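# Move the glass beaker onto a drying-rack peg

## Task

Pick up the beaker standing upside down on the shelved bench by the door. Carry it to the drying rack on the shelved bench by the window and push it onto one of the rack's pegs far enough that the peg alone supports it. It is glass, so it must never reach the floor, fall more than a few centimetres or be knocked hard, or it breaks and the task fails. At the end the gripper must have released it and the robot must have backed away, because a beaker held up only by the robot does not count. The robot must stay upright and not end leaning.

## Robot and tools

ROBOT. A LinearBot: a wheeled base that can drive forward, sideways and turn in place, with a column about 1.75 m tall. A carriage slides on the column (lift_m, 0 to 1 m) and carries two identical six-joint arms, left and right, each with a two-finger gripper. Each arm base sits roughly 0.57 m + lift_m above the floor, and carriage parts hang about 0.15 m below it. A hand reaches about 0.78 m from its shoulder but only about 0.38 m downward. The hand is about 0.16 m long and 0.1 m wide (0.14 m when open). Parked arm joints 1 to 6 are 0, 0.05, 0.05, 1.45, 0, 0; parked, the robot is about 0.95 m wide and 0.7 m long.

CAMERAS. carriage_camera is fixed on the carriage, facing forward and tilted about 20 degrees down. left_wrist_camera and right_wrist_camera look out past each hand's fingertips. Calibration is given in OpenCV form (672x504 images); the carriage camera is about 1.31 m up at the start.

FRAMES. Base frame: origin on the floor below the base centre, x forward, y left, z up, in metres. left_hand and right_hand report the point between each hand's finger pads in this frame, with quat_wxyz giving its orientation. The hand's z axis runs along the fingers, and the fingers open along its y axis. Odometry is the base frame as it was at the start of the scene; heading is positive to the left, from -3.142 to 3.142. Odometry counts wheel turns only, so slipping shows up as false travel.

TOOL execute_actions. Arguments: actions, a list holding exactly one action or none, and cameras, a list of names from carriage_camera, left_wrist_camera, right_wrist_camera or all (omitted or null gives all; [] gives none). An action may have a base part, a joints part, or both, and they start together.
- base: exactly one key, each a relative move from where the base last measured itself. translate_m: forward (+) or backward (-), -2 to 2 m. strafe_m: left (+) or right (-), -2 to 2 m. rotate_rad: turn in place, counter-clockwise (+), -6.3 to 6.3 rad.
- joints: absolute targets by name, any subset. lift_m 0 to 1 m. For each arm (prefix left_ or right_): joint1_rad -2.617 to 3.054 (swing about vertical, 0 ahead, + to the left); joint2_rad 0 to 3.141 (shoulder: 0 upper arm pointing back level, 1.57 up, 3.14 forward level); joint3_rad 0 to 3.141 (elbow: 0 folded, 3.14 straight); joint4_rad -1.57 to 1.57 (wrist pitch, + lifts fingertips, 0 in line with forearm); joint5_rad -1.57 to 1.57 (wrist yaw, + turns fingertips to the right, opposite to joint1); joint6_rad -2.094 to 2.094 (roll about the finger axis, + clockwise seen from the forearm); gripper_m 0 to 0.093 m (pad gap). Arm joints move up to 1.8 rad/s (joints 1-3) or 2.7 rad/s (4-6); an action lasts at most 15 s. Unknown keys or out-of-range numbers make the whole call rejected with no motion. A joint or base left out may still be driving toward an older target.

Other tools: wait(seconds, 0 to 10) lets the scene run with no new command and returns state and images. zoom_image(camera, region [x0, y0, x1, y1] in pixels, top-left origin, at most 504x504) enlarges part of that camera's latest full image. read_manual(section, default "licences") only returns licence texts. finished_scene(scene) ends the current scene irreversibly and reports success; the goal must already hold and keep holding.

RESULTS. base_status and joint_status tell how each motion ended: done (for the base, wheels turned as far as asked, even if slipping); off_target (stopped short, may still push); contact_stop or time_out (target dropped, holding where it stopped). "joint command not followed" with a cause line means a self-collision check blocked that arm's targets (not_followed per joint); the gripper part still runs, and blocked targets may be retried later. on_its_own lists what this call did not command; "held at" is a held target, not a position. A holding gripper normally shows off_target. motor_effort gives percent of maximum (bracket = peak), with sizeable fixed and random error; falling lift effort while lowering means a hand rests on something; drive_wheels larger at rest than after a free move means the base is pressing on something. Motor temperatures are listed per arm; MOTOR HOT appears from 75 °C, at 90 °C the arm is paused for 10 s, and at 100 °C that arm and gripper go limp and drop what they hold. Outstretched arms heat fast, even while you think. ARM HIT flags a hard self-hit. If a stop is reported, later motion calls in the same reply are skipped.

CAUTIONS. The base stops on contact only after the hit, sometimes late; an arm touch can let the base roll on about 0.3 m. Arms and grippers never stop on contact: a blocked arm keeps pushing and snaps to target once free. After a blocked drive, back off about 0.2 m the way you came (or undo the turn), again if still pressed. The base can slip under a bench edge so the column hits it; reversing into an edge can tip the robot. Hand readings drift at long reach, and a level hand sags 10-17 cm under 1 kg. Avoid arms pressing on each other; to untangle, move only the blocked arm first, then the other. The robot can tip over, most easily with the carriage high, arms extended, a load held, pulling, or a sudden stop, and only the images show a lean. The gripper squeezes about 45-60 N per pad, so grip the glass gently, keep it low over the bench, lower it onto the peg slowly, release, then retreat. Loose objects may occasionally be nudged by outside forces.

Each tool is called after ">>>" as a command line: name --argument value for each argument, lists and objects as JSON in quotes; but a table of rows of numbers goes row by row, as --pt "numbers of a row", without its own name.

## Session

>>> execute_actions --actions '[]'

Scene clock: 0.00 s.
Motor temperatures (°C, as the motors report them): left_arm=[30 30 30 31 30 31] | right_arm=[28 29 32 28 28 31]
base_odometry: x=+0.000 y=+0.000 heading=+0.000 (m, m, rad; odometry frame)
base_status: not commanded
joint_positions: lift_m=+0.302 left_joint1_rad=+0.023 left_joint2_rad=+0.048 left_joint3_rad=+0.082 left_joint4_rad=+1.397 left_joint5_rad=-0.049 left_joint6_rad=+0.051 left_gripper_m=+0.094 right_joint1_rad=+0.001 right_joint2_rad=+0.034 right_joint3_rad=+0.024 right_joint4_rad=+1.413 right_joint5_rad=+0.020 right_joint6_rad=+0.013 right_gripper_m=+0.094
joint_status: not commanded
motor_effort: lift_m=+18 drive_wheels=+2 (%)
left_hand: x=+0.3044 y=+0.3340 z=+1.3295 quat_wxyz=(+0.997, -0.024, +0.070, +0.038) (m; base frame)
right_hand: x=+0.3139 y=-0.3281 z=+1.3142 quat_wxyz=(+0.996, +0.010, +0.083, +0.006) (m; base frame)
pictures: carriage_camera, left_wrist_camera, right_wrist_camera
Images, in order (width x height): carriage_camera 672x504, left_wrist_camera 672x504, right_wrist_camera 672x504.

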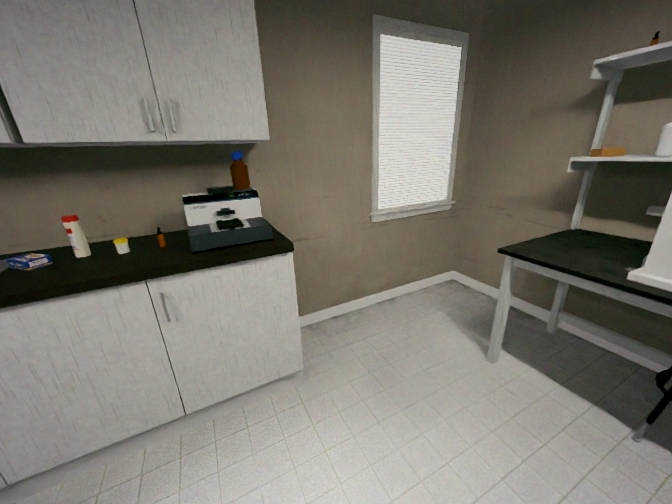

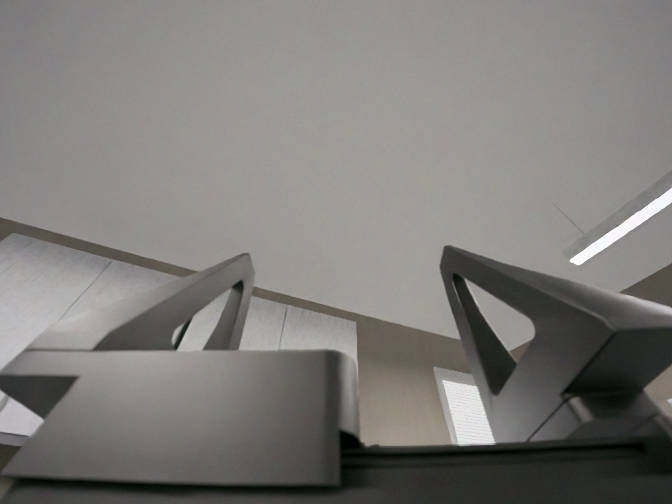

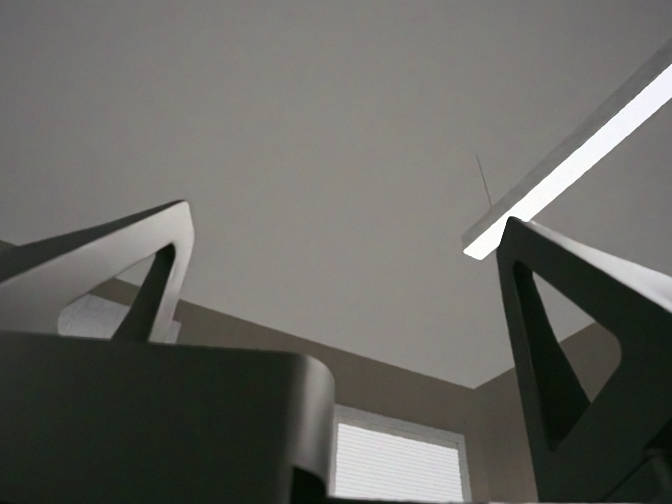

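>>> execute_actions --actions '[{"base":{"rotate_rad":-1.1}}]' --cameras '["carriage_camera"]'

>>> execute_actions --actions '[{"base":{"rotate_rad":-1.3}}]' --cameras '["carriage_camera"]'

Scene clock: 3.13 s.
Motor temperatures (°C, as the motors report them): left_arm=[30 30 30 31 30 31] | right_arm=[28 30 32 28 28 31]
base_odometry: x=+0.000 y=+0.000 heading=-1.100 (m, m, rad; odometry frame)
base_status: done
joint_positions: lift_m=+0.302 left_joint1_rad=+0.023 left_joint2_rad=+0.048 left_joint3_rad=+0.082 left_joint4_rad=+1.397 left_joint5_rad=-0.049 left_joint6_rad=+0.051 left_gripper_m=+0.094 right_joint1_rad=+0.001 right_joint2_rad=+0.034 right_joint3_rad=+0.024 right_joint4_rad=+1.413 right_joint5_rad=+0.020 right_joint6_rad=+0.013 right_gripper_m=+0.094
joint_status: not commanded
motor_effort: lift_m=+18(18) drive_wheels=+3(8) (%)
left_hand: x=+0.3044 y=+0.3340 z=+1.3295 quat_wxyz=(+0.997, -0.024, +0.070, +0.038) (m; base frame)
right_hand: x=+0.3139 y=-0.3281 z=+1.3142 quat_wxyz=(+0.996, +0.010, +0.083, +0.006) (m; base frame)
pictures: carriage_camera
Images, in order (width x height): carriage_camera 672x504.

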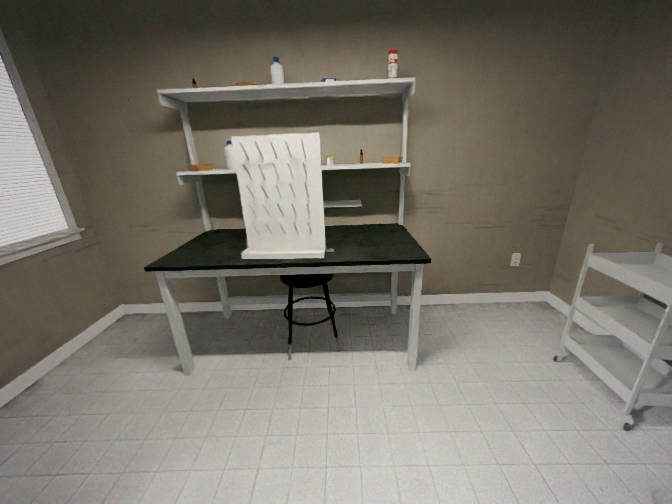

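Scene clock: 5.97 s.
Motor temperatures (°C, as the motors report them): left_arm=[30 30 30 31 30 31] | right_arm=[28 30 33 28 28 31]
base_odometry: x=+0.000 y=+0.000 heading=-2.400 (m, m, rad; odometry frame)
base_status: done
joint_positions: lift_m=+0.302 left_joint1_rad=+0.023 left_joint2_rad=+0.048 left_joint3_rad=+0.082 left_joint4_rad=+1.397 left_joint5_rad=-0.049 left_joint6_rad=+0.051 left_gripper_m=+0.094 right_joint1_rad=+0.001 right_joint2_rad=+0.034 right_joint3_rad=+0.024 right_joint4_rad=+1.413 right_joint5_rad=+0.020 right_joint6_rad=+0.013 right_gripper_m=+0.094
joint_status: not commanded
motor_effort: lift_m=+18(17) drive_wheels=+3(11) (%)
left_hand: x=+0.3044 y=+0.3340 z=+1.3295 quat_wxyz=(+0.997, -0.024, +0.070, +0.038) (m; base frame)
right_hand: x=+0.3139 y=-0.3281 z=+1.3142 quat_wxyz=(+0.996, +0.010, +0.083, +0.006) (m; base frame)
pictures: carriage_camera
Images, in order (width x height): carriage_camera 672x504.

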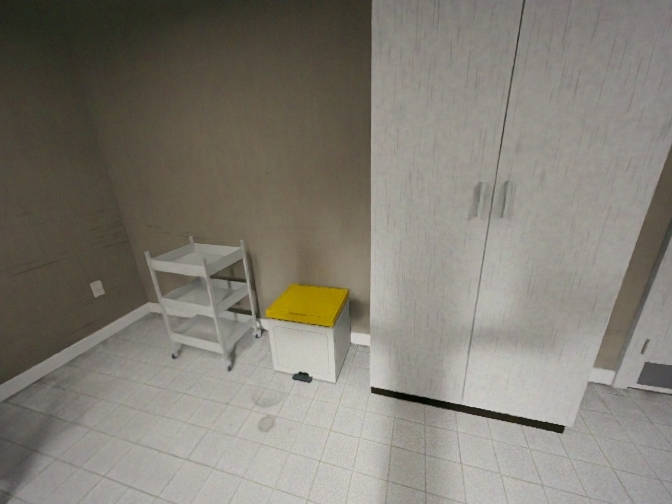

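>>> execute_actions --actions '[{"base":{"rotate_rad":-1.8}}]' --cameras '["carriage_camera"]'

Scene clock: 9.83 s.
Motor temperatures (°C, as the motors report them): left_arm=[30 31 31 31 30 31] | right_arm=[28 30 33 28 28 31]
base_odometry: x=+0.000 y=+0.000 heading=+2.084 (m, m, rad; odometry frame)
base_status: done
joint_positions: lift_m=+0.302 left_joint1_rad=+0.023 left_joint2_rad=+0.048 left_joint3_rad=+0.082 left_joint4_rad=+1.397 left_joint5_rad=-0.049 left_joint6_rad=+0.051 left_gripper_m=+0.094 right_joint1_rad=+0.001 right_joint2_rad=+0.034 right_joint3_rad=+0.024 right_joint4_rad=+1.413 right_joint5_rad=+0.020 right_joint6_rad=+0.013 right_gripper_m=+0.094
joint_status: not commanded
motor_effort: lift_m=+18(18) drive_wheels=+3(9) (%)
left_hand: x=+0.3045 y=+0.3340 z=+1.3295 quat_wxyz=(+0.997, -0.024, +0.070, +0.038) (m; base frame)
right_hand: x=+0.3139 y=-0.3281 z=+1.3142 quat_wxyz=(+0.996, +0.010, +0.083, +0.006) (m; base frame)
pictures: carriage_camera
Images, in order (width x height): carriage_camera 672x504.

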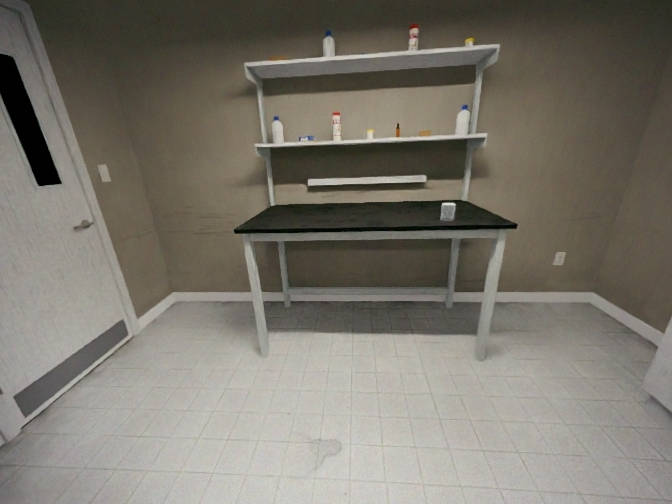

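>>> execute_actions --actions '[{"base":{"strafe_m":-0.29},"joints":{"lift_m":0.5,"right_joint1_rad":0,"right_joint2_rad":2.1,"right_joint3_rad":1.8,"right_joint4_rad":-1.27,"right_joint5_rad":0,"right_joint6_rad":0}}]' --cameras '[]'

>>> execute_actions --actions '[{"base":{"translate_m":1.0}}]' --cameras '["carriage_camera","right_wrist_camera"]'

Scene clock: 16.20 s.
Motor temperatures (°C, as the motors report them): left_arm=[30 31 31 31 30 31] | right_arm=[28 31 34 28 28 31]
base_odometry: x=+0.253 y=+0.142 heading=+2.083 (m, m, rad; odometry frame)
base_status: done
joint_positions: lift_m=+0.500 left_joint1_rad=+0.023 left_joint2_rad=+0.048 left_joint3_rad=+0.082 left_joint4_rad=+1.397 left_joint5_rad=-0.050 left_joint6_rad=+0.051 left_gripper_m=+0.094 right_joint1_rad=+0.000 right_joint2_rad=+2.097 right_joint3_rad=+1.767 right_joint4_rad=-1.261 right_joint5_rad=+0.002 right_joint6_rad=+0.004 right_gripper_m=+0.094
joint_status: all done
motor_effort: lift_m=+19(24) drive_wheels=-2(14) (%)
left_hand: x=+0.3045 y=+0.3340 z=+1.5272 quat_wxyz=(+0.996, -0.024, +0.070, +0.038) (m; base frame)
right_hand: x=+0.6701 y=-0.3249 z=+1.1626 quat_wxyz=(-0.010, +0.002, +1.000, -0.001) (m; base frame)
pictures: none
No camera images: the call's "cameras" was empty. Leave "cameras" out to get every camera's image.

Scene clock: 20.47 s.
Motor temperatures (°C, as the motors report them): left_arm=[30 31 32 31 30 31] | right_arm=[28 33 36 28 28 31]
base_odometry: x=-0.237 y=+1.014 heading=+2.083 (m, m, rad; odometry frame)
base_status: done
joint_positions: lift_m=+0.500 left_joint1_rad=+0.023 left_joint2_rad=+0.048 left_joint3_rad=+0.082 left_joint4_rad=+1.397 left_joint5_rad=-0.050 left_joint6_rad=+0.051 left_gripper_m=+0.094 right_joint1_rad=+0.000 right_joint2_rad=+2.097 right_joint3_rad=+1.767 right_joint4_rad=-1.262 right_joint5_rad=+0.002 right_joint6_rad=+0.004 right_gripper_m=+0.094
joint_status: not commanded
motor_effort: lift_m=+19(19) drive_wheels=-2(11) (%)
left_hand: x=+0.3045 y=+0.3340 z=+1.5272 quat_wxyz=(+0.996, -0.024, +0.070, +0.038) (m; base frame)
right_hand: x=+0.6697 y=-0.3249 z=+1.1626 quat_wxyz=(-0.011, +0.002, +1.000, -0.001) (m; base frame)
pictures: carriage_camera, right_wrist_camera
camera_calibration (this result's frames):
carriage_camera: T_world_to_cam=[[0.036553, -0.998902, -0.0292862, 0.0345157], [-0.3372, 0.0152585, -0.941309, 1.48354], [0.940723, 0.044283, -0.336272, 0.339595], [0, 0, 0, 1]] pos_world=[0.179523, -0.00319698, 1.51168]
right_wrist_camera: T_world_to_cam=[[0.0123623, -0.998361, -0.0558787, -0.266228], [-0.762902, -0.0455425, 0.644908, -0.257078], [-0.646396, 0.0346574, -0.762215, 1.45233], [0, 0, 0, 1]] pos_world=[0.745944, -0.327834, 1.2579]
Images, in order (width x height): carriage_camera 672x504, right_wrist_camera 672x504.

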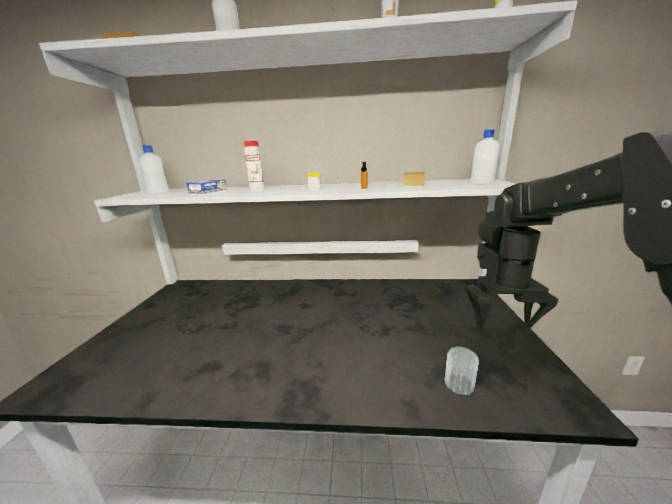

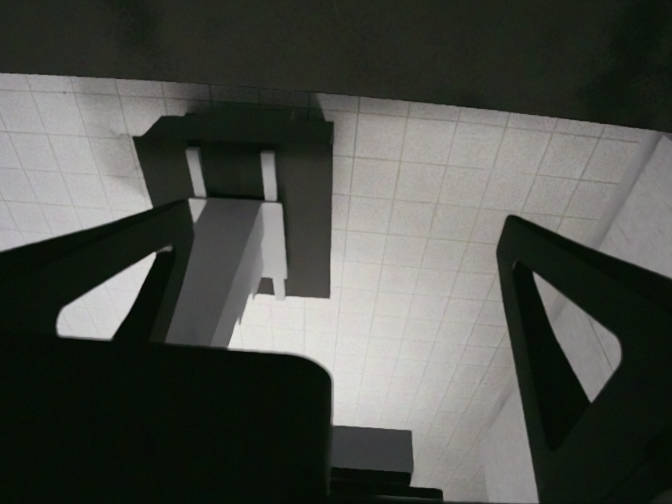

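>>> execute_actions --actions '[{"base":{"translate_m":0.1},"joints":{"right_joint1_rad":0.07,"right_gripper_m":0.093}}]' --cameras '["carriage_camera","right_wrist_camera"]'

Scene clock: 23.50 s.
Motor temperatures (°C, as the motors report them): left_arm=[30 31 32 31 30 31] | right_arm=[28 35 37 28 28 31]
base_odometry: x=-0.286 y=+1.101 heading=+2.082 (m, m, rad; odometry frame)
base_status: done
joint_positions: lift_m=+0.500 left_joint1_rad=+0.023 left_joint2_rad=+0.048 left_joint3_rad=+0.082 left_joint4_rad=+1.396 left_joint5_rad=-0.050 left_joint6_rad=+0.051 left_gripper_m=+0.094 right_joint1_rad=+0.075 right_joint2_rad=+2.097 right_joint3_rad=+1.767 right_joint4_rad=-1.264 right_joint5_rad=-0.001 right_joint6_rad=+0.004 right_gripper_m=+0.093
joint_status: all done
motor_effort: lift_m=+19(19) drive_wheels=+3(13) (%)
left_hand: x=+0.3047 y=+0.3340 z=+1.5271 quat_wxyz=(+0.996, -0.024, +0.071, +0.038) (m; base frame)
right_hand: x=+0.6683 y=-0.2949 z=+1.1626 quat_wxyz=(-0.011, -0.035, +0.999, +0.000) (m; base frame)
pictures: carriage_camera, right_wrist_camera
camera_calibration (this result's frames):
carriage_camera: T_world_to_cam=[[0.036553, -0.998902, -0.0292862, 0.0345157], [-0.3372, 0.0152585, -0.941309, 1.48354], [0.940723, 0.044283, -0.336272, 0.339595], [0, 0, 0, 1]] pos_world=[0.179523, -0.00319698, 1.51168]
right_wrist_camera: T_world_to_cam=[[0.0863996, -0.99456, -0.0581768, -0.28196], [-0.756566, -0.103493, 0.645675, -0.279], [-0.648184, -0.0117715, -0.761393, 1.43694], [0, 0, 0, 1]] pos_world=[0.744678, -0.292386, 1.25781]
Images, in order (width x height): carriage_camera 672x504, right_wrist_camera 672x504.

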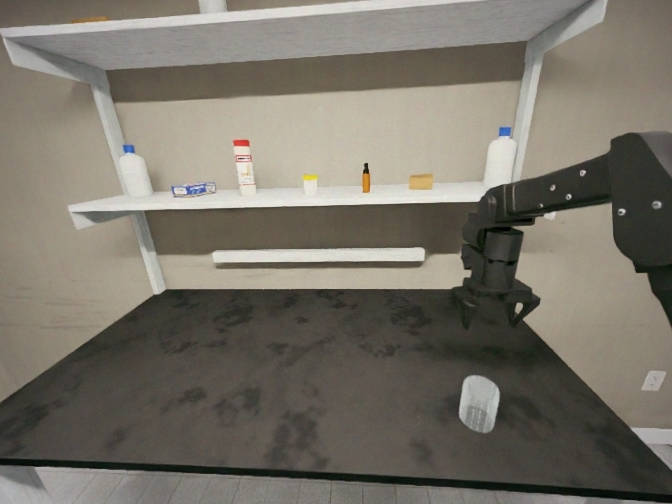

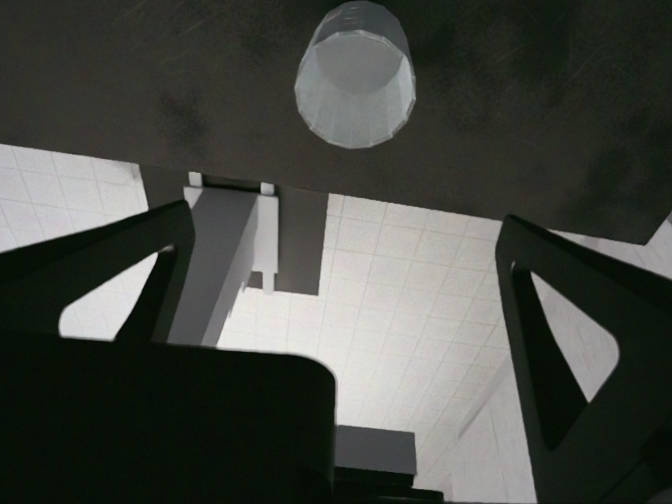

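>>> execute_actions --actions '[{"joints":{"lift_m":0.385}}]' --cameras '["carriage_camera","right_wrist_camera"]'

Scene clock: 25.07 s.
Motor temperatures (°C, as the motors report them): left_arm=[30 31 32 31 30 31] | right_arm=[28 35 37 28 28 31]
base_odometry: x=-0.286 y=+1.101 heading=+2.082 (m, m, rad; odometry frame)
base_status: not commanded
joint_positions: lift_m=+0.385 left_joint1_rad=+0.023 left_joint2_rad=+0.048 left_joint3_rad=+0.082 left_joint4_rad=+1.396 left_joint5_rad=-0.050 left_joint6_rad=+0.051 left_gripper_m=+0.094 right_joint1_rad=+0.075 right_joint2_rad=+2.097 right_joint3_rad=+1.783 right_joint4_rad=-1.266 right_joint5_rad=-0.001 right_joint6_rad=+0.004 right_gripper_m=+0.093
joint_status: all done
motor_effort: lift_m=+15(16) drive_wheels=+3(3) (%)
left_hand: x=+0.3047 y=+0.3340 z=+1.4128 quat_wxyz=(+0.996, -0.024, +0.071, +0.038) (m; base frame)
right_hand: x=+0.6720 y=-0.2946 z=+1.0522 quat_wxyz=(-0.005, -0.035, +0.999, +0.000) (m; base frame)
pictures: carriage_camera, right_wrist_camera
camera_calibration (this result's frames):
carriage_camera: T_world_to_cam=[[0.036553, -0.998902, -0.0292862, 0.0311663], [-0.3372, 0.0152585, -0.941309, 1.37588], [0.940723, 0.044283, -0.336272, 0.301136], [0, 0, 0, 1]] pos_world=[0.179523, -0.00319698, 1.39731]
right_wrist_camera: T_world_to_cam=[[0.0871952, -0.994501, -0.0580074, -0.289122], [-0.765337, -0.10415, 0.635148, -0.188117], [-0.637697, -0.0109866, -0.770209, 1.35774], [0, 0, 0, 1]] pos_world=[0.747065, -0.292208, 1.14846]
Images, in order (width x height): carriage_camera 672x504, right_wrist_camera 672x504.

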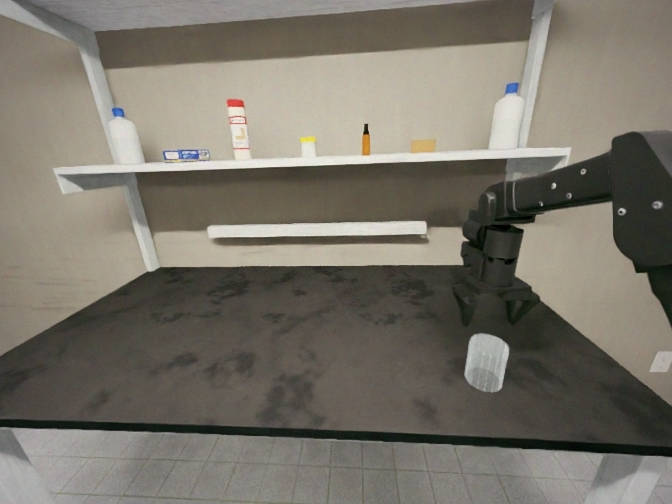

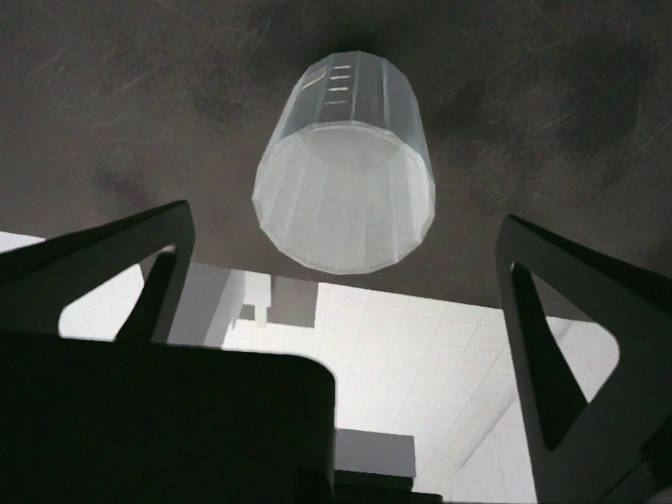

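>>> execute_actions --actions '[{"base":{"translate_m":-0.018},"joints":{"lift_m":0.35}}]' --cameras '["right_wrist_camera"]'

>>> execute_actions --actions '[{"joints":{"lift_m":0.295}}]' --cameras '["carriage_camera","right_wrist_camera"]'

Scene clock: 27.77 s.
Motor temperatures (°C, as the motors report them): left_arm=[30 31 32 31 30 31] | right_arm=[28 37 37 28 28 31]
base_odometry: x=-0.277 y=+1.086 heading=+2.082 (m, m, rad; odometry frame)
base_status: done
joint_positions: lift_m=+0.350 left_joint1_rad=+0.023 left_joint2_rad=+0.048 left_joint3_rad=+0.082 left_joint4_rad=+1.395 left_joint5_rad=-0.049 left_joint6_rad=+0.051 left_gripper_m=+0.094 right_joint1_rad=+0.074 right_joint2_rad=+2.101 right_joint3_rad=+1.783 right_joint4_rad=-1.267 right_joint5_rad=-0.001 right_joint6_rad=+0.004 right_gripper_m=+0.093
joint_status: all done
motor_effort: lift_m=+15(15) drive_wheels=+2(6) (%)
left_hand: x=+0.3048 y=+0.3340 z=+1.3777 quat_wxyz=(+0.996, -0.024, +0.071, +0.038) (m; base frame)
right_hand: x=+0.6716 y=-0.2948 z=+1.0159 quat_wxyz=(-0.007, -0.035, +0.999, +0.000) (m; base frame)
pictures: right_wrist_camera
camera_calibration (this result's frames):
right_wrist_camera: T_world_to_cam=[[0.0865508, -0.994554, -0.0580651, -0.290901], [-0.762469, -0.103641, 0.63867, -0.170724], [-0.64121, -0.0110047, -0.767286, 1.3289], [0, 0, 0, 1]] pos_world=[0.747109, -0.292387, 1.11179]
Images, in order (width x height): right_wrist_camera 672x504.

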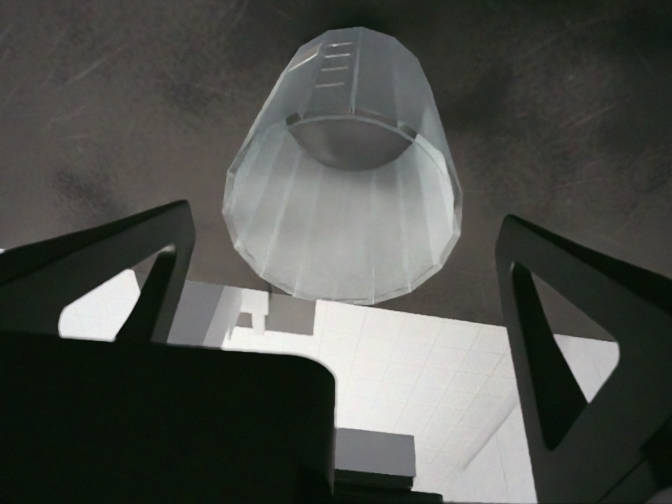

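Scene clock: 28.53 s.
Motor temperatures (°C, as the motors report them): left_arm=[30 31 32 31 30 31] | right_arm=[28 37 37 28 28 31]
base_odometry: x=-0.277 y=+1.086 heading=+2.082 (m, m, rad; odometry frame)
base_status: not commanded
joint_positions: lift_m=+0.295 left_joint1_rad=+0.023 left_joint2_rad=+0.048 left_joint3_rad=+0.082 left_joint4_rad=+1.396 left_joint5_rad=-0.049 left_joint6_rad=+0.051 left_gripper_m=+0.094 right_joint1_rad=+0.074 right_joint2_rad=+2.103 right_joint3_rad=+1.783 right_joint4_rad=-1.268 right_joint5_rad=-0.001 right_joint6_rad=+0.004 right_gripper_m=+0.093
joint_status: all done
motor_effort: lift_m=+15(16) drive_wheels=+2(2) (%)
left_hand: x=+0.3047 y=+0.3340 z=+1.3227 quat_wxyz=(+0.996, -0.024, +0.071, +0.038) (m; base frame)
right_hand: x=+0.6712 y=-0.2948 z=+0.9600 quat_wxyz=(-0.009, -0.035, +0.999, +0.000) (m; base frame)
pictures: carriage_camera, right_wrist_camera
camera_calibration (this result's frames):
carriage_camera: T_world_to_cam=[[0.036553, -0.998902, -0.0292862, 0.0285296], [-0.3372, 0.0152585, -0.941309, 1.29113], [0.940723, 0.044283, -0.336272, 0.27086], [0, 0, 0, 1]] pos_world=[0.179523, -0.00319698, 1.30727]
right_wrist_camera: T_world_to_cam=[[0.086352, -0.994569, -0.0581076, -0.293972], [-0.760278, -0.103478, 0.641304, -0.139264], [-0.643833, -0.0112, -0.765084, 1.28537], [0, 0, 0, 1]] pos_world=[0.747069, -0.29239, 1.05564]
Images, in order (width x height): carriage_camera 672x504, right_wrist_camera 672x504.

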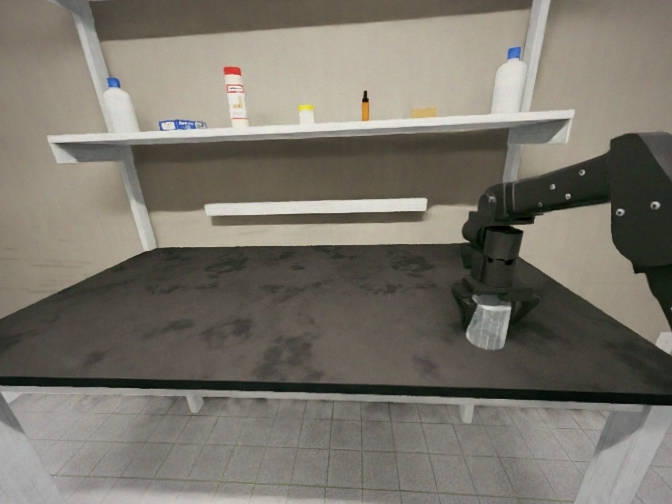

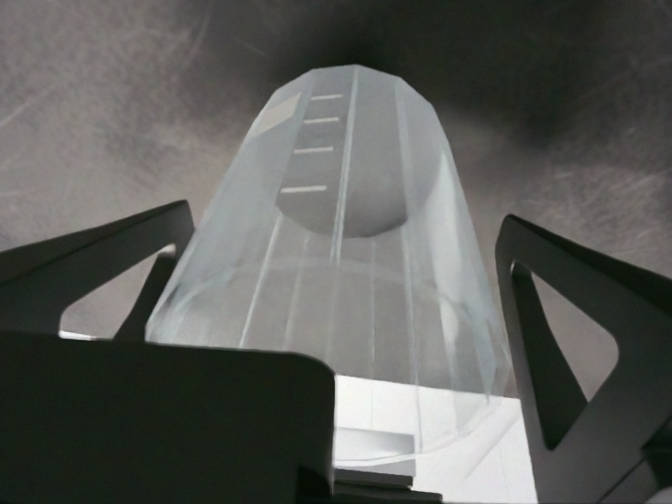

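>>> execute_actions --actions '[{"joints":{"right_gripper_m":0.055}}]' --cameras '["right_wrist_camera"]'

>>> execute_actions --actions '[{"joints":{"lift_m":0.4}}]' --cameras '["carriage_camera","right_wrist_camera"]'

Scene clock: 29.53 s.
Motor temperatures (°C, as the motors report them): left_arm=[30 31 32 31 30 31] | right_arm=[28 37 38 28 28 31]
base_odometry: x=-0.277 y=+1.086 heading=+2.082 (m, m, rad; odometry frame)
base_status: not commanded
joint_positions: lift_m=+0.295 left_joint1_rad=+0.023 left_joint2_rad=+0.048 left_joint3_rad=+0.082 left_joint4_rad=+1.396 left_joint5_rad=-0.049 left_joint6_rad=+0.051 left_gripper_m=+0.094 right_joint1_rad=+0.074 right_joint2_rad=+2.103 right_joint3_rad=+1.783 right_joint4_rad=-1.268 right_joint5_rad=-0.001 right_joint6_rad=+0.004 right_gripper_m=+0.069
joint_status: right_gripper_m off_target (ended at +0.069, target +0.055)
motor_effort: lift_m=+15(15) drive_wheels=+2(2) (%)
left_hand: x=+0.3047 y=+0.3340 z=+1.3227 quat_wxyz=(+0.996, -0.024, +0.071, +0.038) (m; base frame)
right_hand: x=+0.6712 y=-0.2948 z=+0.9600 quat_wxyz=(-0.009, -0.035, +0.999, +0.000) (m; base frame)
pictures: right_wrist_camera
camera_calibration (this result's frames):
right_wrist_camera: T_world_to_cam=[[0.0863438, -0.994547, -0.0584883, -0.293529], [-0.76026, -0.103717, 0.641286, -0.139326], [-0.643855, -0.0109047, -0.76507, 1.28545], [0, 0, 0, 1]] pos_world=[0.747067, -0.292361, 1.05564]
Images, in order (width x height): right_wrist_camera 672x504.

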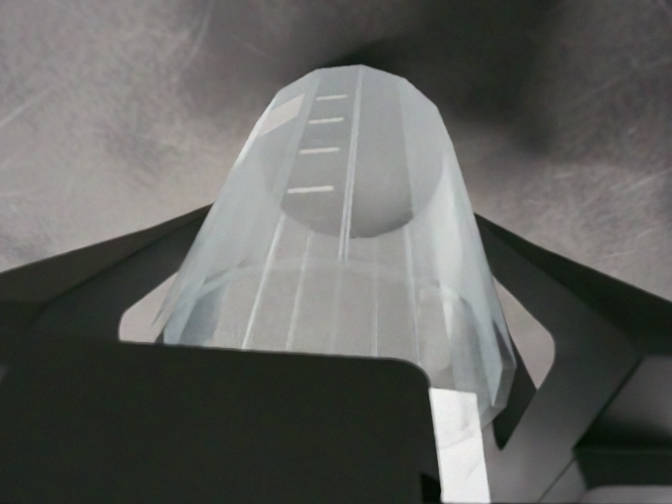

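Scene clock: 30.50 s.
Motor temperatures (°C, as the motors report them): left_arm=[30 31 32 31 30 31] | right_arm=[28 38 38 28 28 31]
base_odometry: x=-0.277 y=+1.086 heading=+2.082 (m, m, rad; odometry frame)
base_status: not commanded
joint_positions: lift_m=+0.400 left_joint1_rad=+0.023 left_joint2_rad=+0.048 left_joint3_rad=+0.082 left_joint4_rad=+1.396 left_joint5_rad=-0.049 left_joint6_rad=+0.051 left_gripper_m=+0.094 right_joint1_rad=+0.074 right_joint2_rad=+2.106 right_joint3_rad=+1.783 right_joint4_rad=-1.268 right_joint5_rad=-0.001 right_joint6_rad=+0.004 right_gripper_m=+0.069
joint_status: all done
motor_effort: lift_m=+19(24) drive_wheels=+2(2) (%)
left_hand: x=+0.3047 y=+0.3340 z=+1.4271 quat_wxyz=(+0.996, -0.024, +0.071, +0.038) (m; base frame)
right_hand: x=+0.6711 y=-0.2948 z=+1.0632 quat_wxyz=(-0.010, -0.035, +0.999, +0.000) (m; base frame)
pictures: carriage_camera, right_wrist_camera
camera_calibration (this result's frames):
carriage_camera: T_world_to_cam=[[0.036553, -0.998902, -0.0292862, 0.0315851], [-0.3372, 0.0152585, -0.941309, 1.38934], [0.940723, 0.044283, -0.336272, 0.305945], [0, 0, 0, 1]] pos_world=[0.179523, -0.00319698, 1.41161]
right_wrist_camera: T_world_to_cam=[[0.0861751, -0.994582, -0.0581447, -0.287821], [-0.758322, -0.103332, 0.643638, -0.209271], [-0.646159, -0.0113731, -0.763118, 1.36365], [0, 0, 0, 1]] pos_world=[0.747241, -0.292377, 1.15858]
Images, in order (width x height): carriage_camera 672x504, right_wrist_camera 672x504.

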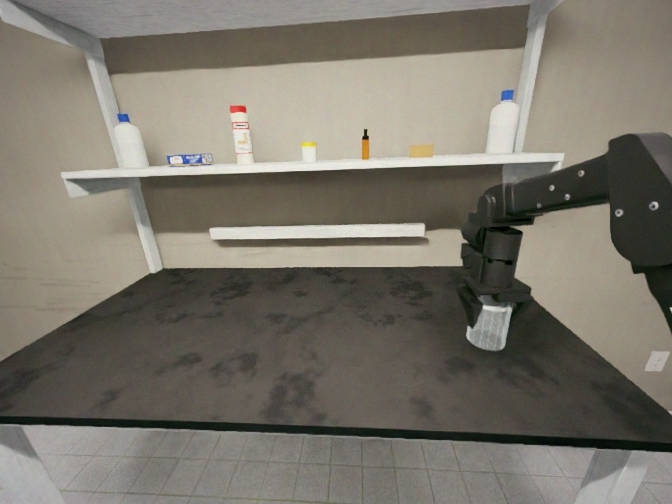

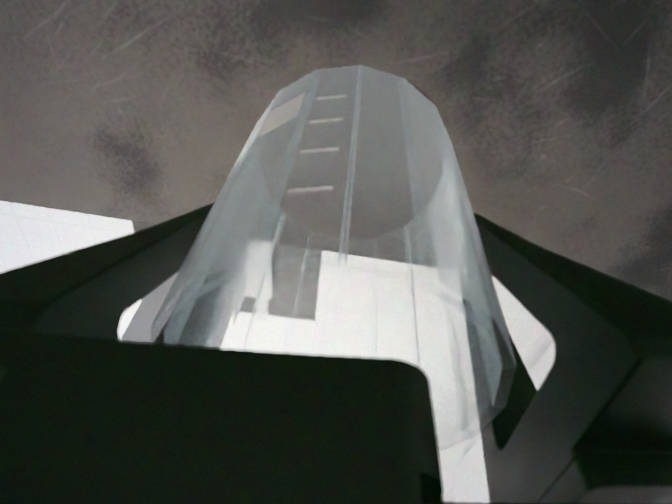

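>>> execute_actions --actions '[{"base":{"translate_m":-1.5},"joints":{"right_joint1_rad":0,"right_joint2_rad":1.6,"right_joint3_rad":1.3,"right_joint4_rad":-1.0}}]' --cameras '[]'

>>> execute_actions --actions '[{"base":{"rotate_rad":3.12},"joints":{"right_joint2_rad":1.3,"right_joint3_rad":1.0,"right_joint4_rad":-0.5}}]' --cameras '["carriage_camera","right_wrist_camera"]'

Scene clock: 37.23 s.
Motor temperatures (°C, as the motors report them): left_arm=[30 31 33 31 30 31] | right_arm=[28 39 38 29 28 31]
base_odometry: x=+0.457 y=-0.223 heading=+2.082 (m, m, rad; odometry frame)
base_status: done
joint_positions: lift_m=+0.400 left_joint1_rad=+0.023 left_joint2_rad=+0.048 left_joint3_rad=+0.082 left_joint4_rad=+1.396 left_joint5_rad=-0.049 left_joint6_rad=+0.051 left_gripper_m=+0.094 right_joint1_rad=-0.004 right_joint2_rad=+1.620 right_joint3_rad=+1.316 right_joint4_rad=-1.010 right_joint5_rad=+0.003 right_joint6_rad=+0.004 right_gripper_m=+0.069
joint_status: all done
motor_effort: lift_m=+20(19) drive_wheels=+0(11) (%)
left_hand: x=+0.3047 y=+0.3340 z=+1.4271 quat_wxyz=(+0.996, -0.024, +0.071, +0.038) (m; base frame)
right_hand: x=+0.6184 y=-0.3265 z=+1.1126 quat_wxyz=(+0.128, +0.004, +0.992, -0.001) (m; base frame)
pictures: none
No camera images: the call's "cameras" was empty. Leave "cameras" out to get every camera's image.

Scene clock: 41.50 s.
Motor temperatures (°C, as the motors report them): left_arm=[30 31 33 31 30 31] | right_arm=[28 39 38 30 28 31]
base_odometry: x=+0.457 y=-0.223 heading=-1.081 (m, m, rad; odometry frame)
base_status: done
joint_positions: lift_m=+0.400 left_joint1_rad=+0.023 left_joint2_rad=+0.048 left_joint3_rad=+0.082 left_joint4_rad=+1.396 left_joint5_rad=-0.049 left_joint6_rad=+0.051 left_gripper_m=+0.094 right_joint1_rad=-0.004 right_joint2_rad=+1.316 right_joint3_rad=+1.018 right_joint4_rad=-0.517 right_joint5_rad=+0.002 right_joint6_rad=+0.004 right_gripper_m=+0.069
joint_status: all done
motor_effort: lift_m=+20(20) drive_wheels=+3(13) (%)
left_hand: x=+0.3047 y=+0.3340 z=+1.4271 quat_wxyz=(+0.996, -0.024, +0.071, +0.038) (m; base frame)
right_hand: x=+0.6453 y=-0.3266 z=+1.1651 quat_wxyz=(+0.369, +0.004, +0.929, -0.001) (m; base frame)
pictures: carriage_camera, right_wrist_camera
camera_calibration (this result's frames):
carriage_camera: T_world_to_cam=[[0.036553, -0.998902, -0.0292862, 0.0315851], [-0.3372, 0.0152585, -0.941309, 1.38934], [0.940723, 0.044283, -0.336272, 0.305945], [0, 0, 0, 1]] pos_world=[0.179523, -0.00319698, 1.41161]
right_wrist_camera: T_world_to_cam=[[0.0434193, -0.998583, -0.0307618, -0.316872], [-0.996217, -0.0409555, -0.0766415, 0.715349], [0.075273, 0.0339731, -0.996584, 1.24561], [0, 0, 0, 1]] pos_world=[0.632641, -0.329443, 1.28643]
Images, in order (width x height): carriage_camera 672x504, right_wrist_camera 672x504.

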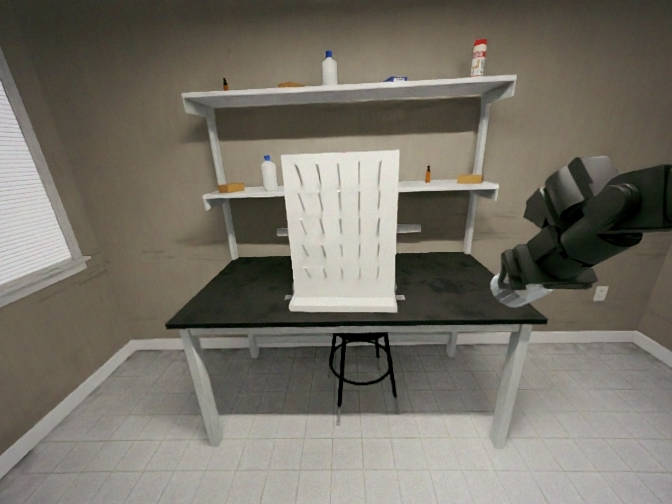

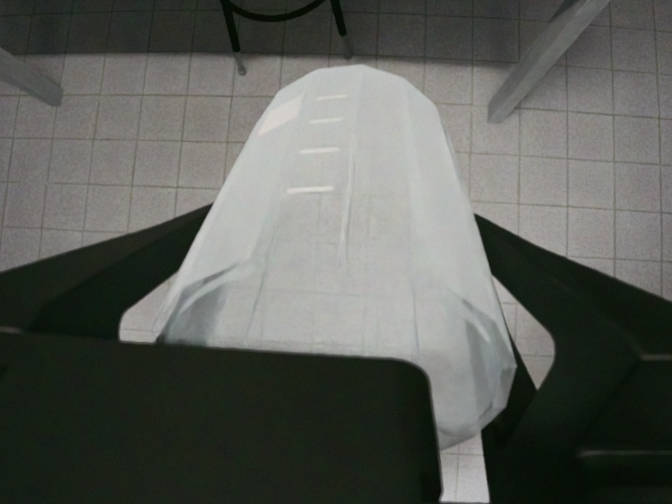

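>>> execute_actions --actions '[{"base":{"strafe_m":0.2},"joints":{"lift_m":0.62}}]' --cameras '[]'

>>> execute_actions --actions '[{"base":{"translate_m":0.35}}]' --cameras '["carriage_camera","right_wrist_camera"]'

>>> zoom_image --camera "carriage_camera" --region '[280,180,600,420]'

Scene clock: 45.20 s.
Motor temperatures (°C, as the motors report them): left_arm=[30 32 33 31 30 31] | right_arm=[28 39 38 30 28 31]
base_odometry: x=+0.634 y=-0.128 heading=-1.081 (m, m, rad; odometry frame)
base_status: done
joint_positions: lift_m=+0.620 left_joint1_rad=+0.023 left_joint2_rad=+0.048 left_joint3_rad=+0.082 left_joint4_rad=+1.396 left_joint5_rad=-0.049 left_joint6_rad=+0.051 left_gripper_m=+0.094 right_joint1_rad=-0.003 right_joint2_rad=+1.316 right_joint3_rad=+1.008 right_joint4_rad=-0.516 right_joint5_rad=+0.001 right_joint6_rad=+0.004 right_gripper_m=+0.069
joint_status: all done
motor_effort: lift_m=+19(23) drive_wheels=+4(9) (%)
left_hand: x=+0.3047 y=+0.3340 z=+1.6471 quat_wxyz=(+0.996, -0.024, +0.071, +0.038) (m; base frame)
right_hand: x=+0.6433 y=-0.3260 z=+1.3807 quat_wxyz=(+0.365, +0.003, +0.931, +0.000) (m; base frame)
pictures: none
No camera images: the call's "cameras" was empty. Leave "cameras" out to get every camera's image.

Scene clock: 47.97 s.
Motor temperatures (°C, as the motors report them): left_arm=[30 32 33 31 30 31] | right_arm=[28 39 39 31 28 31]
base_odometry: x=+0.798 y=-0.437 heading=-1.080 (m, m, rad; odometry frame)
base_status: done
joint_positions: lift_m=+0.620 left_joint1_rad=+0.023 left_joint2_rad=+0.048 left_joint3_rad=+0.082 left_joint4_rad=+1.396 left_joint5_rad=-0.049 left_joint6_rad=+0.051 left_gripper_m=+0.094 right_joint1_rad=-0.002 right_joint2_rad=+1.316 right_joint3_rad=+1.008 right_joint4_rad=-0.516 right_joint5_rad=+0.001 right_joint6_rad=+0.004 right_gripper_m=+0.069
joint_status: not commanded
motor_effort: lift_m=+19(19) drive_wheels=+4(5) (%)
left_hand: x=+0.3047 y=+0.3340 z=+1.6471 quat_wxyz=(+0.996, -0.024, +0.071, +0.038) (m; base frame)
right_hand: x=+0.6433 y=-0.3257 z=+1.3807 quat_wxyz=(+0.365, +0.003, +0.931, +0.000) (m; base frame)
pictures: carriage_camera, right_wrist_camera
camera_calibration (this result's frames):
carriage_camera: T_world_to_cam=[[0.036553, -0.998902, -0.0292862, 0.0380299], [-0.3372, 0.0152585, -0.941309, 1.59649], [0.940723, 0.044283, -0.336272, 0.379946], [0, 0, 0, 1]] pos_world=[0.179523, -0.00319698, 1.63167]
right_wrist_camera: T_world_to_cam=[[0.0456583, -0.998433, -0.0323657, -0.308491], [-0.996845, -0.0434323, -0.0664292, 0.7154], [0.0649193, 0.0352966, -0.997266, 1.46867], [0, 0, 0, 1]] pos_world=[0.631884, -0.328775, 1.5022]
Images, in order (width x height): carriage_camera 672x504, right_wrist_camera 672x504.

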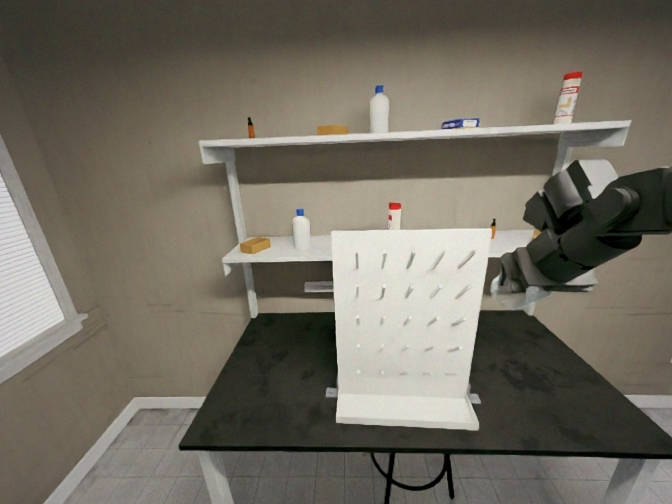

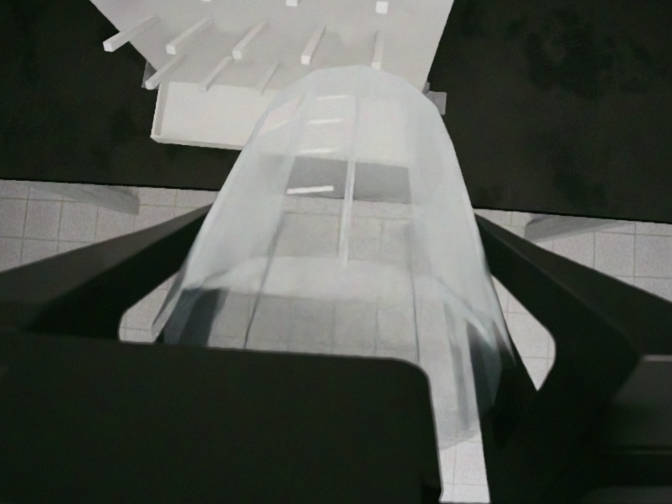

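Region (280, 180, 600, 420) of carriage_camera's 672x504 image, scaled by 1.575, with more detail than that image has; it fills the top 378 rows of this view, and the rest is white.

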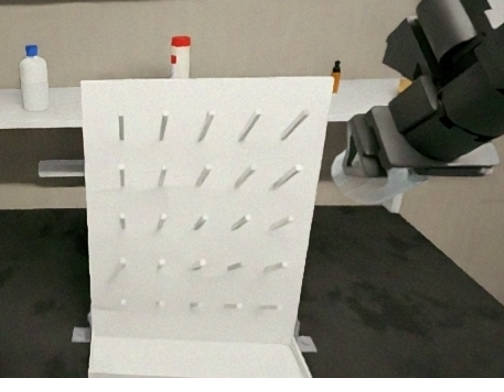

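>>> execute_actions --actions '[{"base":{"translate_m":0.13},"joints":{"lift_m":0.66}}]' --cameras '["carriage_camera","right_wrist_camera"]'

>>> zoom_image --camera "carriage_camera" --region '[400,200,640,380]'

Scene clock: 51.77 s.
Motor temperatures (°C, as the motors report them): left_arm=[30 32 34 31 30 31] | right_arm=[28 39 39 32 28 31]
base_odometry: x=+0.860 y=-0.552 heading=-1.080 (m, m, rad; odometry frame)
base_status: done
joint_positions: lift_m=+0.660 left_joint1_rad=+0.023 left_joint2_rad=+0.048 left_joint3_rad=+0.082 left_joint4_rad=+1.396 left_joint5_rad=-0.050 left_joint6_rad=+0.051 left_gripper_m=+0.094 right_joint1_rad=-0.002 right_joint2_rad=+1.315 right_joint3_rad=+1.008 right_joint4_rad=-0.516 right_joint5_rad=+0.001 right_joint6_rad=+0.004 right_gripper_m=+0.069
joint_status: all done
motor_effort: lift_m=+19(23) drive_wheels=-1(12) (%)
left_hand: x=+0.3046 y=+0.3340 z=+1.6872 quat_wxyz=(+0.996, -0.024, +0.070, +0.038) (m; base frame)
right_hand: x=+0.6433 y=-0.3257 z=+1.4212 quat_wxyz=(+0.365, +0.003, +0.931, +0.000) (m; base frame)
pictures: carriage_camera, right_wrist_camera
camera_calibration (this result's frames):
carriage_camera: T_world_to_cam=[[0.036553, -0.998902, -0.0292862, 0.0392021], [-0.3372, 0.0152585, -0.941309, 1.63417], [0.940723, 0.044283, -0.336272, 0.393405], [0, 0, 0, 1]] pos_world=[0.179523, -0.00319698, 1.6717]
right_wrist_camera: T_world_to_cam=[[0.0457076, -0.998433, -0.0322924, -0.307316], [-0.996743, -0.0434326, -0.06795, 0.720188], [0.066441, 0.035293, -0.997166, 1.50793], [0, 0, 0, 1]] pos_world=[0.631701, -0.328775, 1.54267]
Images, in order (width x height): carriage_camera 672x504, right_wrist_camera 672x504.

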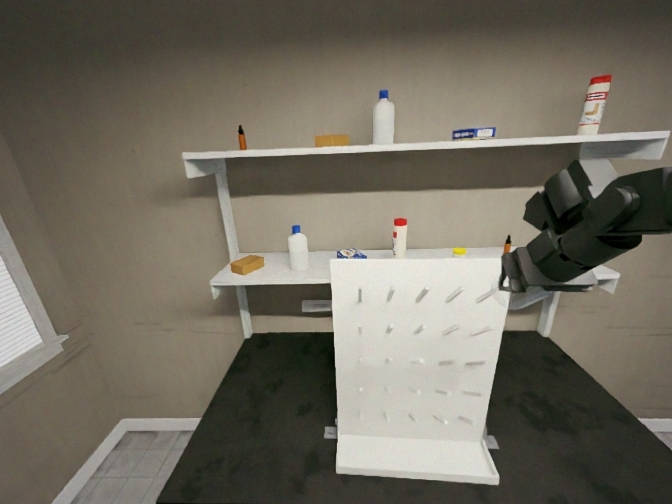

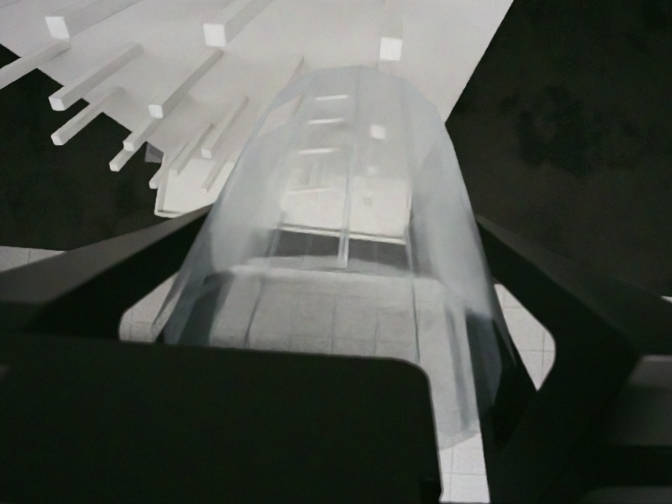

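Region (400, 200, 640, 380) of carriage_camera's 672x504 image, scaled by 2.100, with more detail than that image has; it fills the top 378 rows of this view, and the rest is white.

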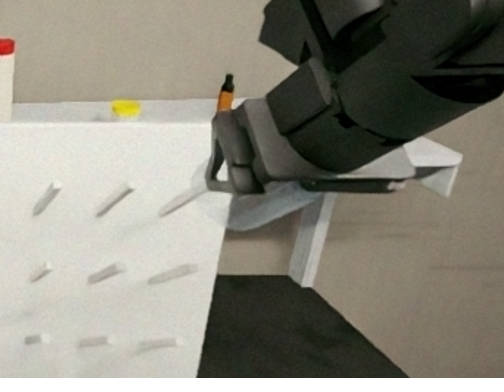

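>>> execute_actions --actions '[{"base":{"strafe_m":-0.015}}]' --cameras '[]'

>>> execute_actions --actions '[{"base":{"translate_m":0.04},"joints":{"lift_m":0.635}}]' --cameras '["carriage_camera","right_wrist_camera"]'

Scene clock: 54.13 s.
Motor temperatures (°C, as the motors report them): left_arm=[30 32 34 31 30 31] | right_arm=[28 38 39 32 28 31]
base_odometry: x=+0.847 y=-0.559 heading=-1.080 (m, m, rad; odometry frame)
base_status: done
joint_positions: lift_m=+0.660 left_joint1_rad=+0.023 left_joint2_rad=+0.048 left_joint3_rad=+0.082 left_joint4_rad=+1.396 left_joint5_rad=-0.050 left_joint6_rad=+0.051 left_gripper_m=+0.094 right_joint1_rad=-0.002 right_joint2_rad=+1.315 right_joint3_rad=+1.008 right_joint4_rad=-0.516 right_joint5_rad=+0.001 right_joint6_rad=+0.004 right_gripper_m=+0.069
joint_status: not commanded
motor_effort: lift_m=+19(19) drive_wheels=-1(2) (%)
left_hand: x=+0.3046 y=+0.3340 z=+1.6872 quat_wxyz=(+0.996, -0.024, +0.070, +0.038) (m; base frame)
right_hand: x=+0.6433 y=-0.3257 z=+1.4212 quat_wxyz=(+0.365, +0.003, +0.931, +0.000) (m; base frame)
pictures: none
No camera images: the call's "cameras" was empty. Leave "cameras" out to get every camera's image.

Scene clock: 55.83 s.
Motor temperatures (°C, as the motors report them): left_arm=[30 32 34 31 30 31] | right_arm=[28 38 39 32 28 31]
base_odometry: x=+0.866 y=-0.594 heading=-1.080 (m, m, rad; odometry frame)
base_status: done
joint_positions: lift_m=+0.635 left_joint1_rad=+0.023 left_joint2_rad=+0.048 left_joint3_rad=+0.082 left_joint4_rad=+1.395 left_joint5_rad=-0.049 left_joint6_rad=+0.051 left_gripper_m=+0.094 right_joint1_rad=-0.002 right_joint2_rad=+1.314 right_joint3_rad=+1.006 right_joint4_rad=-0.521 right_joint5_rad=+0.001 right_joint6_rad=+0.004 right_gripper_m=+0.069
joint_status: all done
motor_effort: lift_m=+15(16) drive_wheels=+3(8) (%)
left_hand: x=+0.3049 y=+0.3340 z=+1.6627 quat_wxyz=(+0.996, -0.024, +0.071, +0.038) (m; base frame)
right_hand: x=+0.6420 y=-0.3257 z=+1.3956 quat_wxyz=(+0.363, +0.003, +0.932, +0.000) (m; base frame)
pictures: carriage_camera, right_wrist_camera
camera_calibration (this result's frames):
carriage_camera: T_world_to_cam=[[0.036553, -0.998902, -0.0292862, 0.0384865], [-0.3372, 0.0152585, -0.941309, 1.61117], [0.940723, 0.044283, -0.336272, 0.385188], [0, 0, 0, 1]] pos_world=[0.179523, -0.00319698, 1.64726]
right_wrist_camera: T_world_to_cam=[[0.0455221, -0.998432, -0.0325669, -0.307582], [-0.997115, -0.0434317, -0.0622461, 0.709488], [0.060734, 0.0353065, -0.997529, 1.48663], [0, 0, 0, 1]] pos_world=[0.631154, -0.328773, 1.5171]
Images, in order (width x height): carriage_camera 672x504, right_wrist_camera 672x504.

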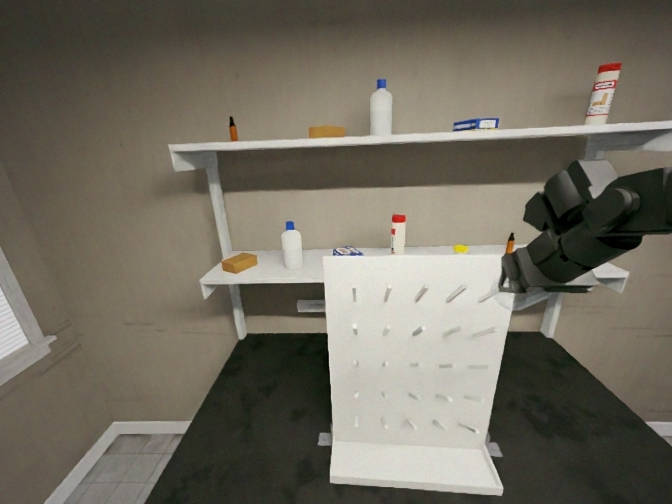

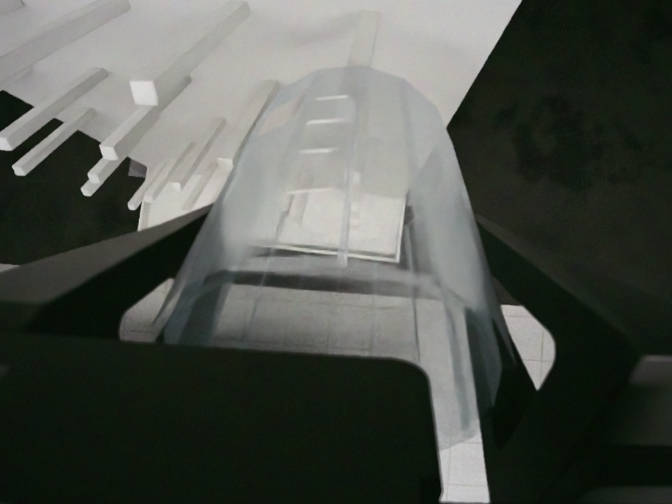

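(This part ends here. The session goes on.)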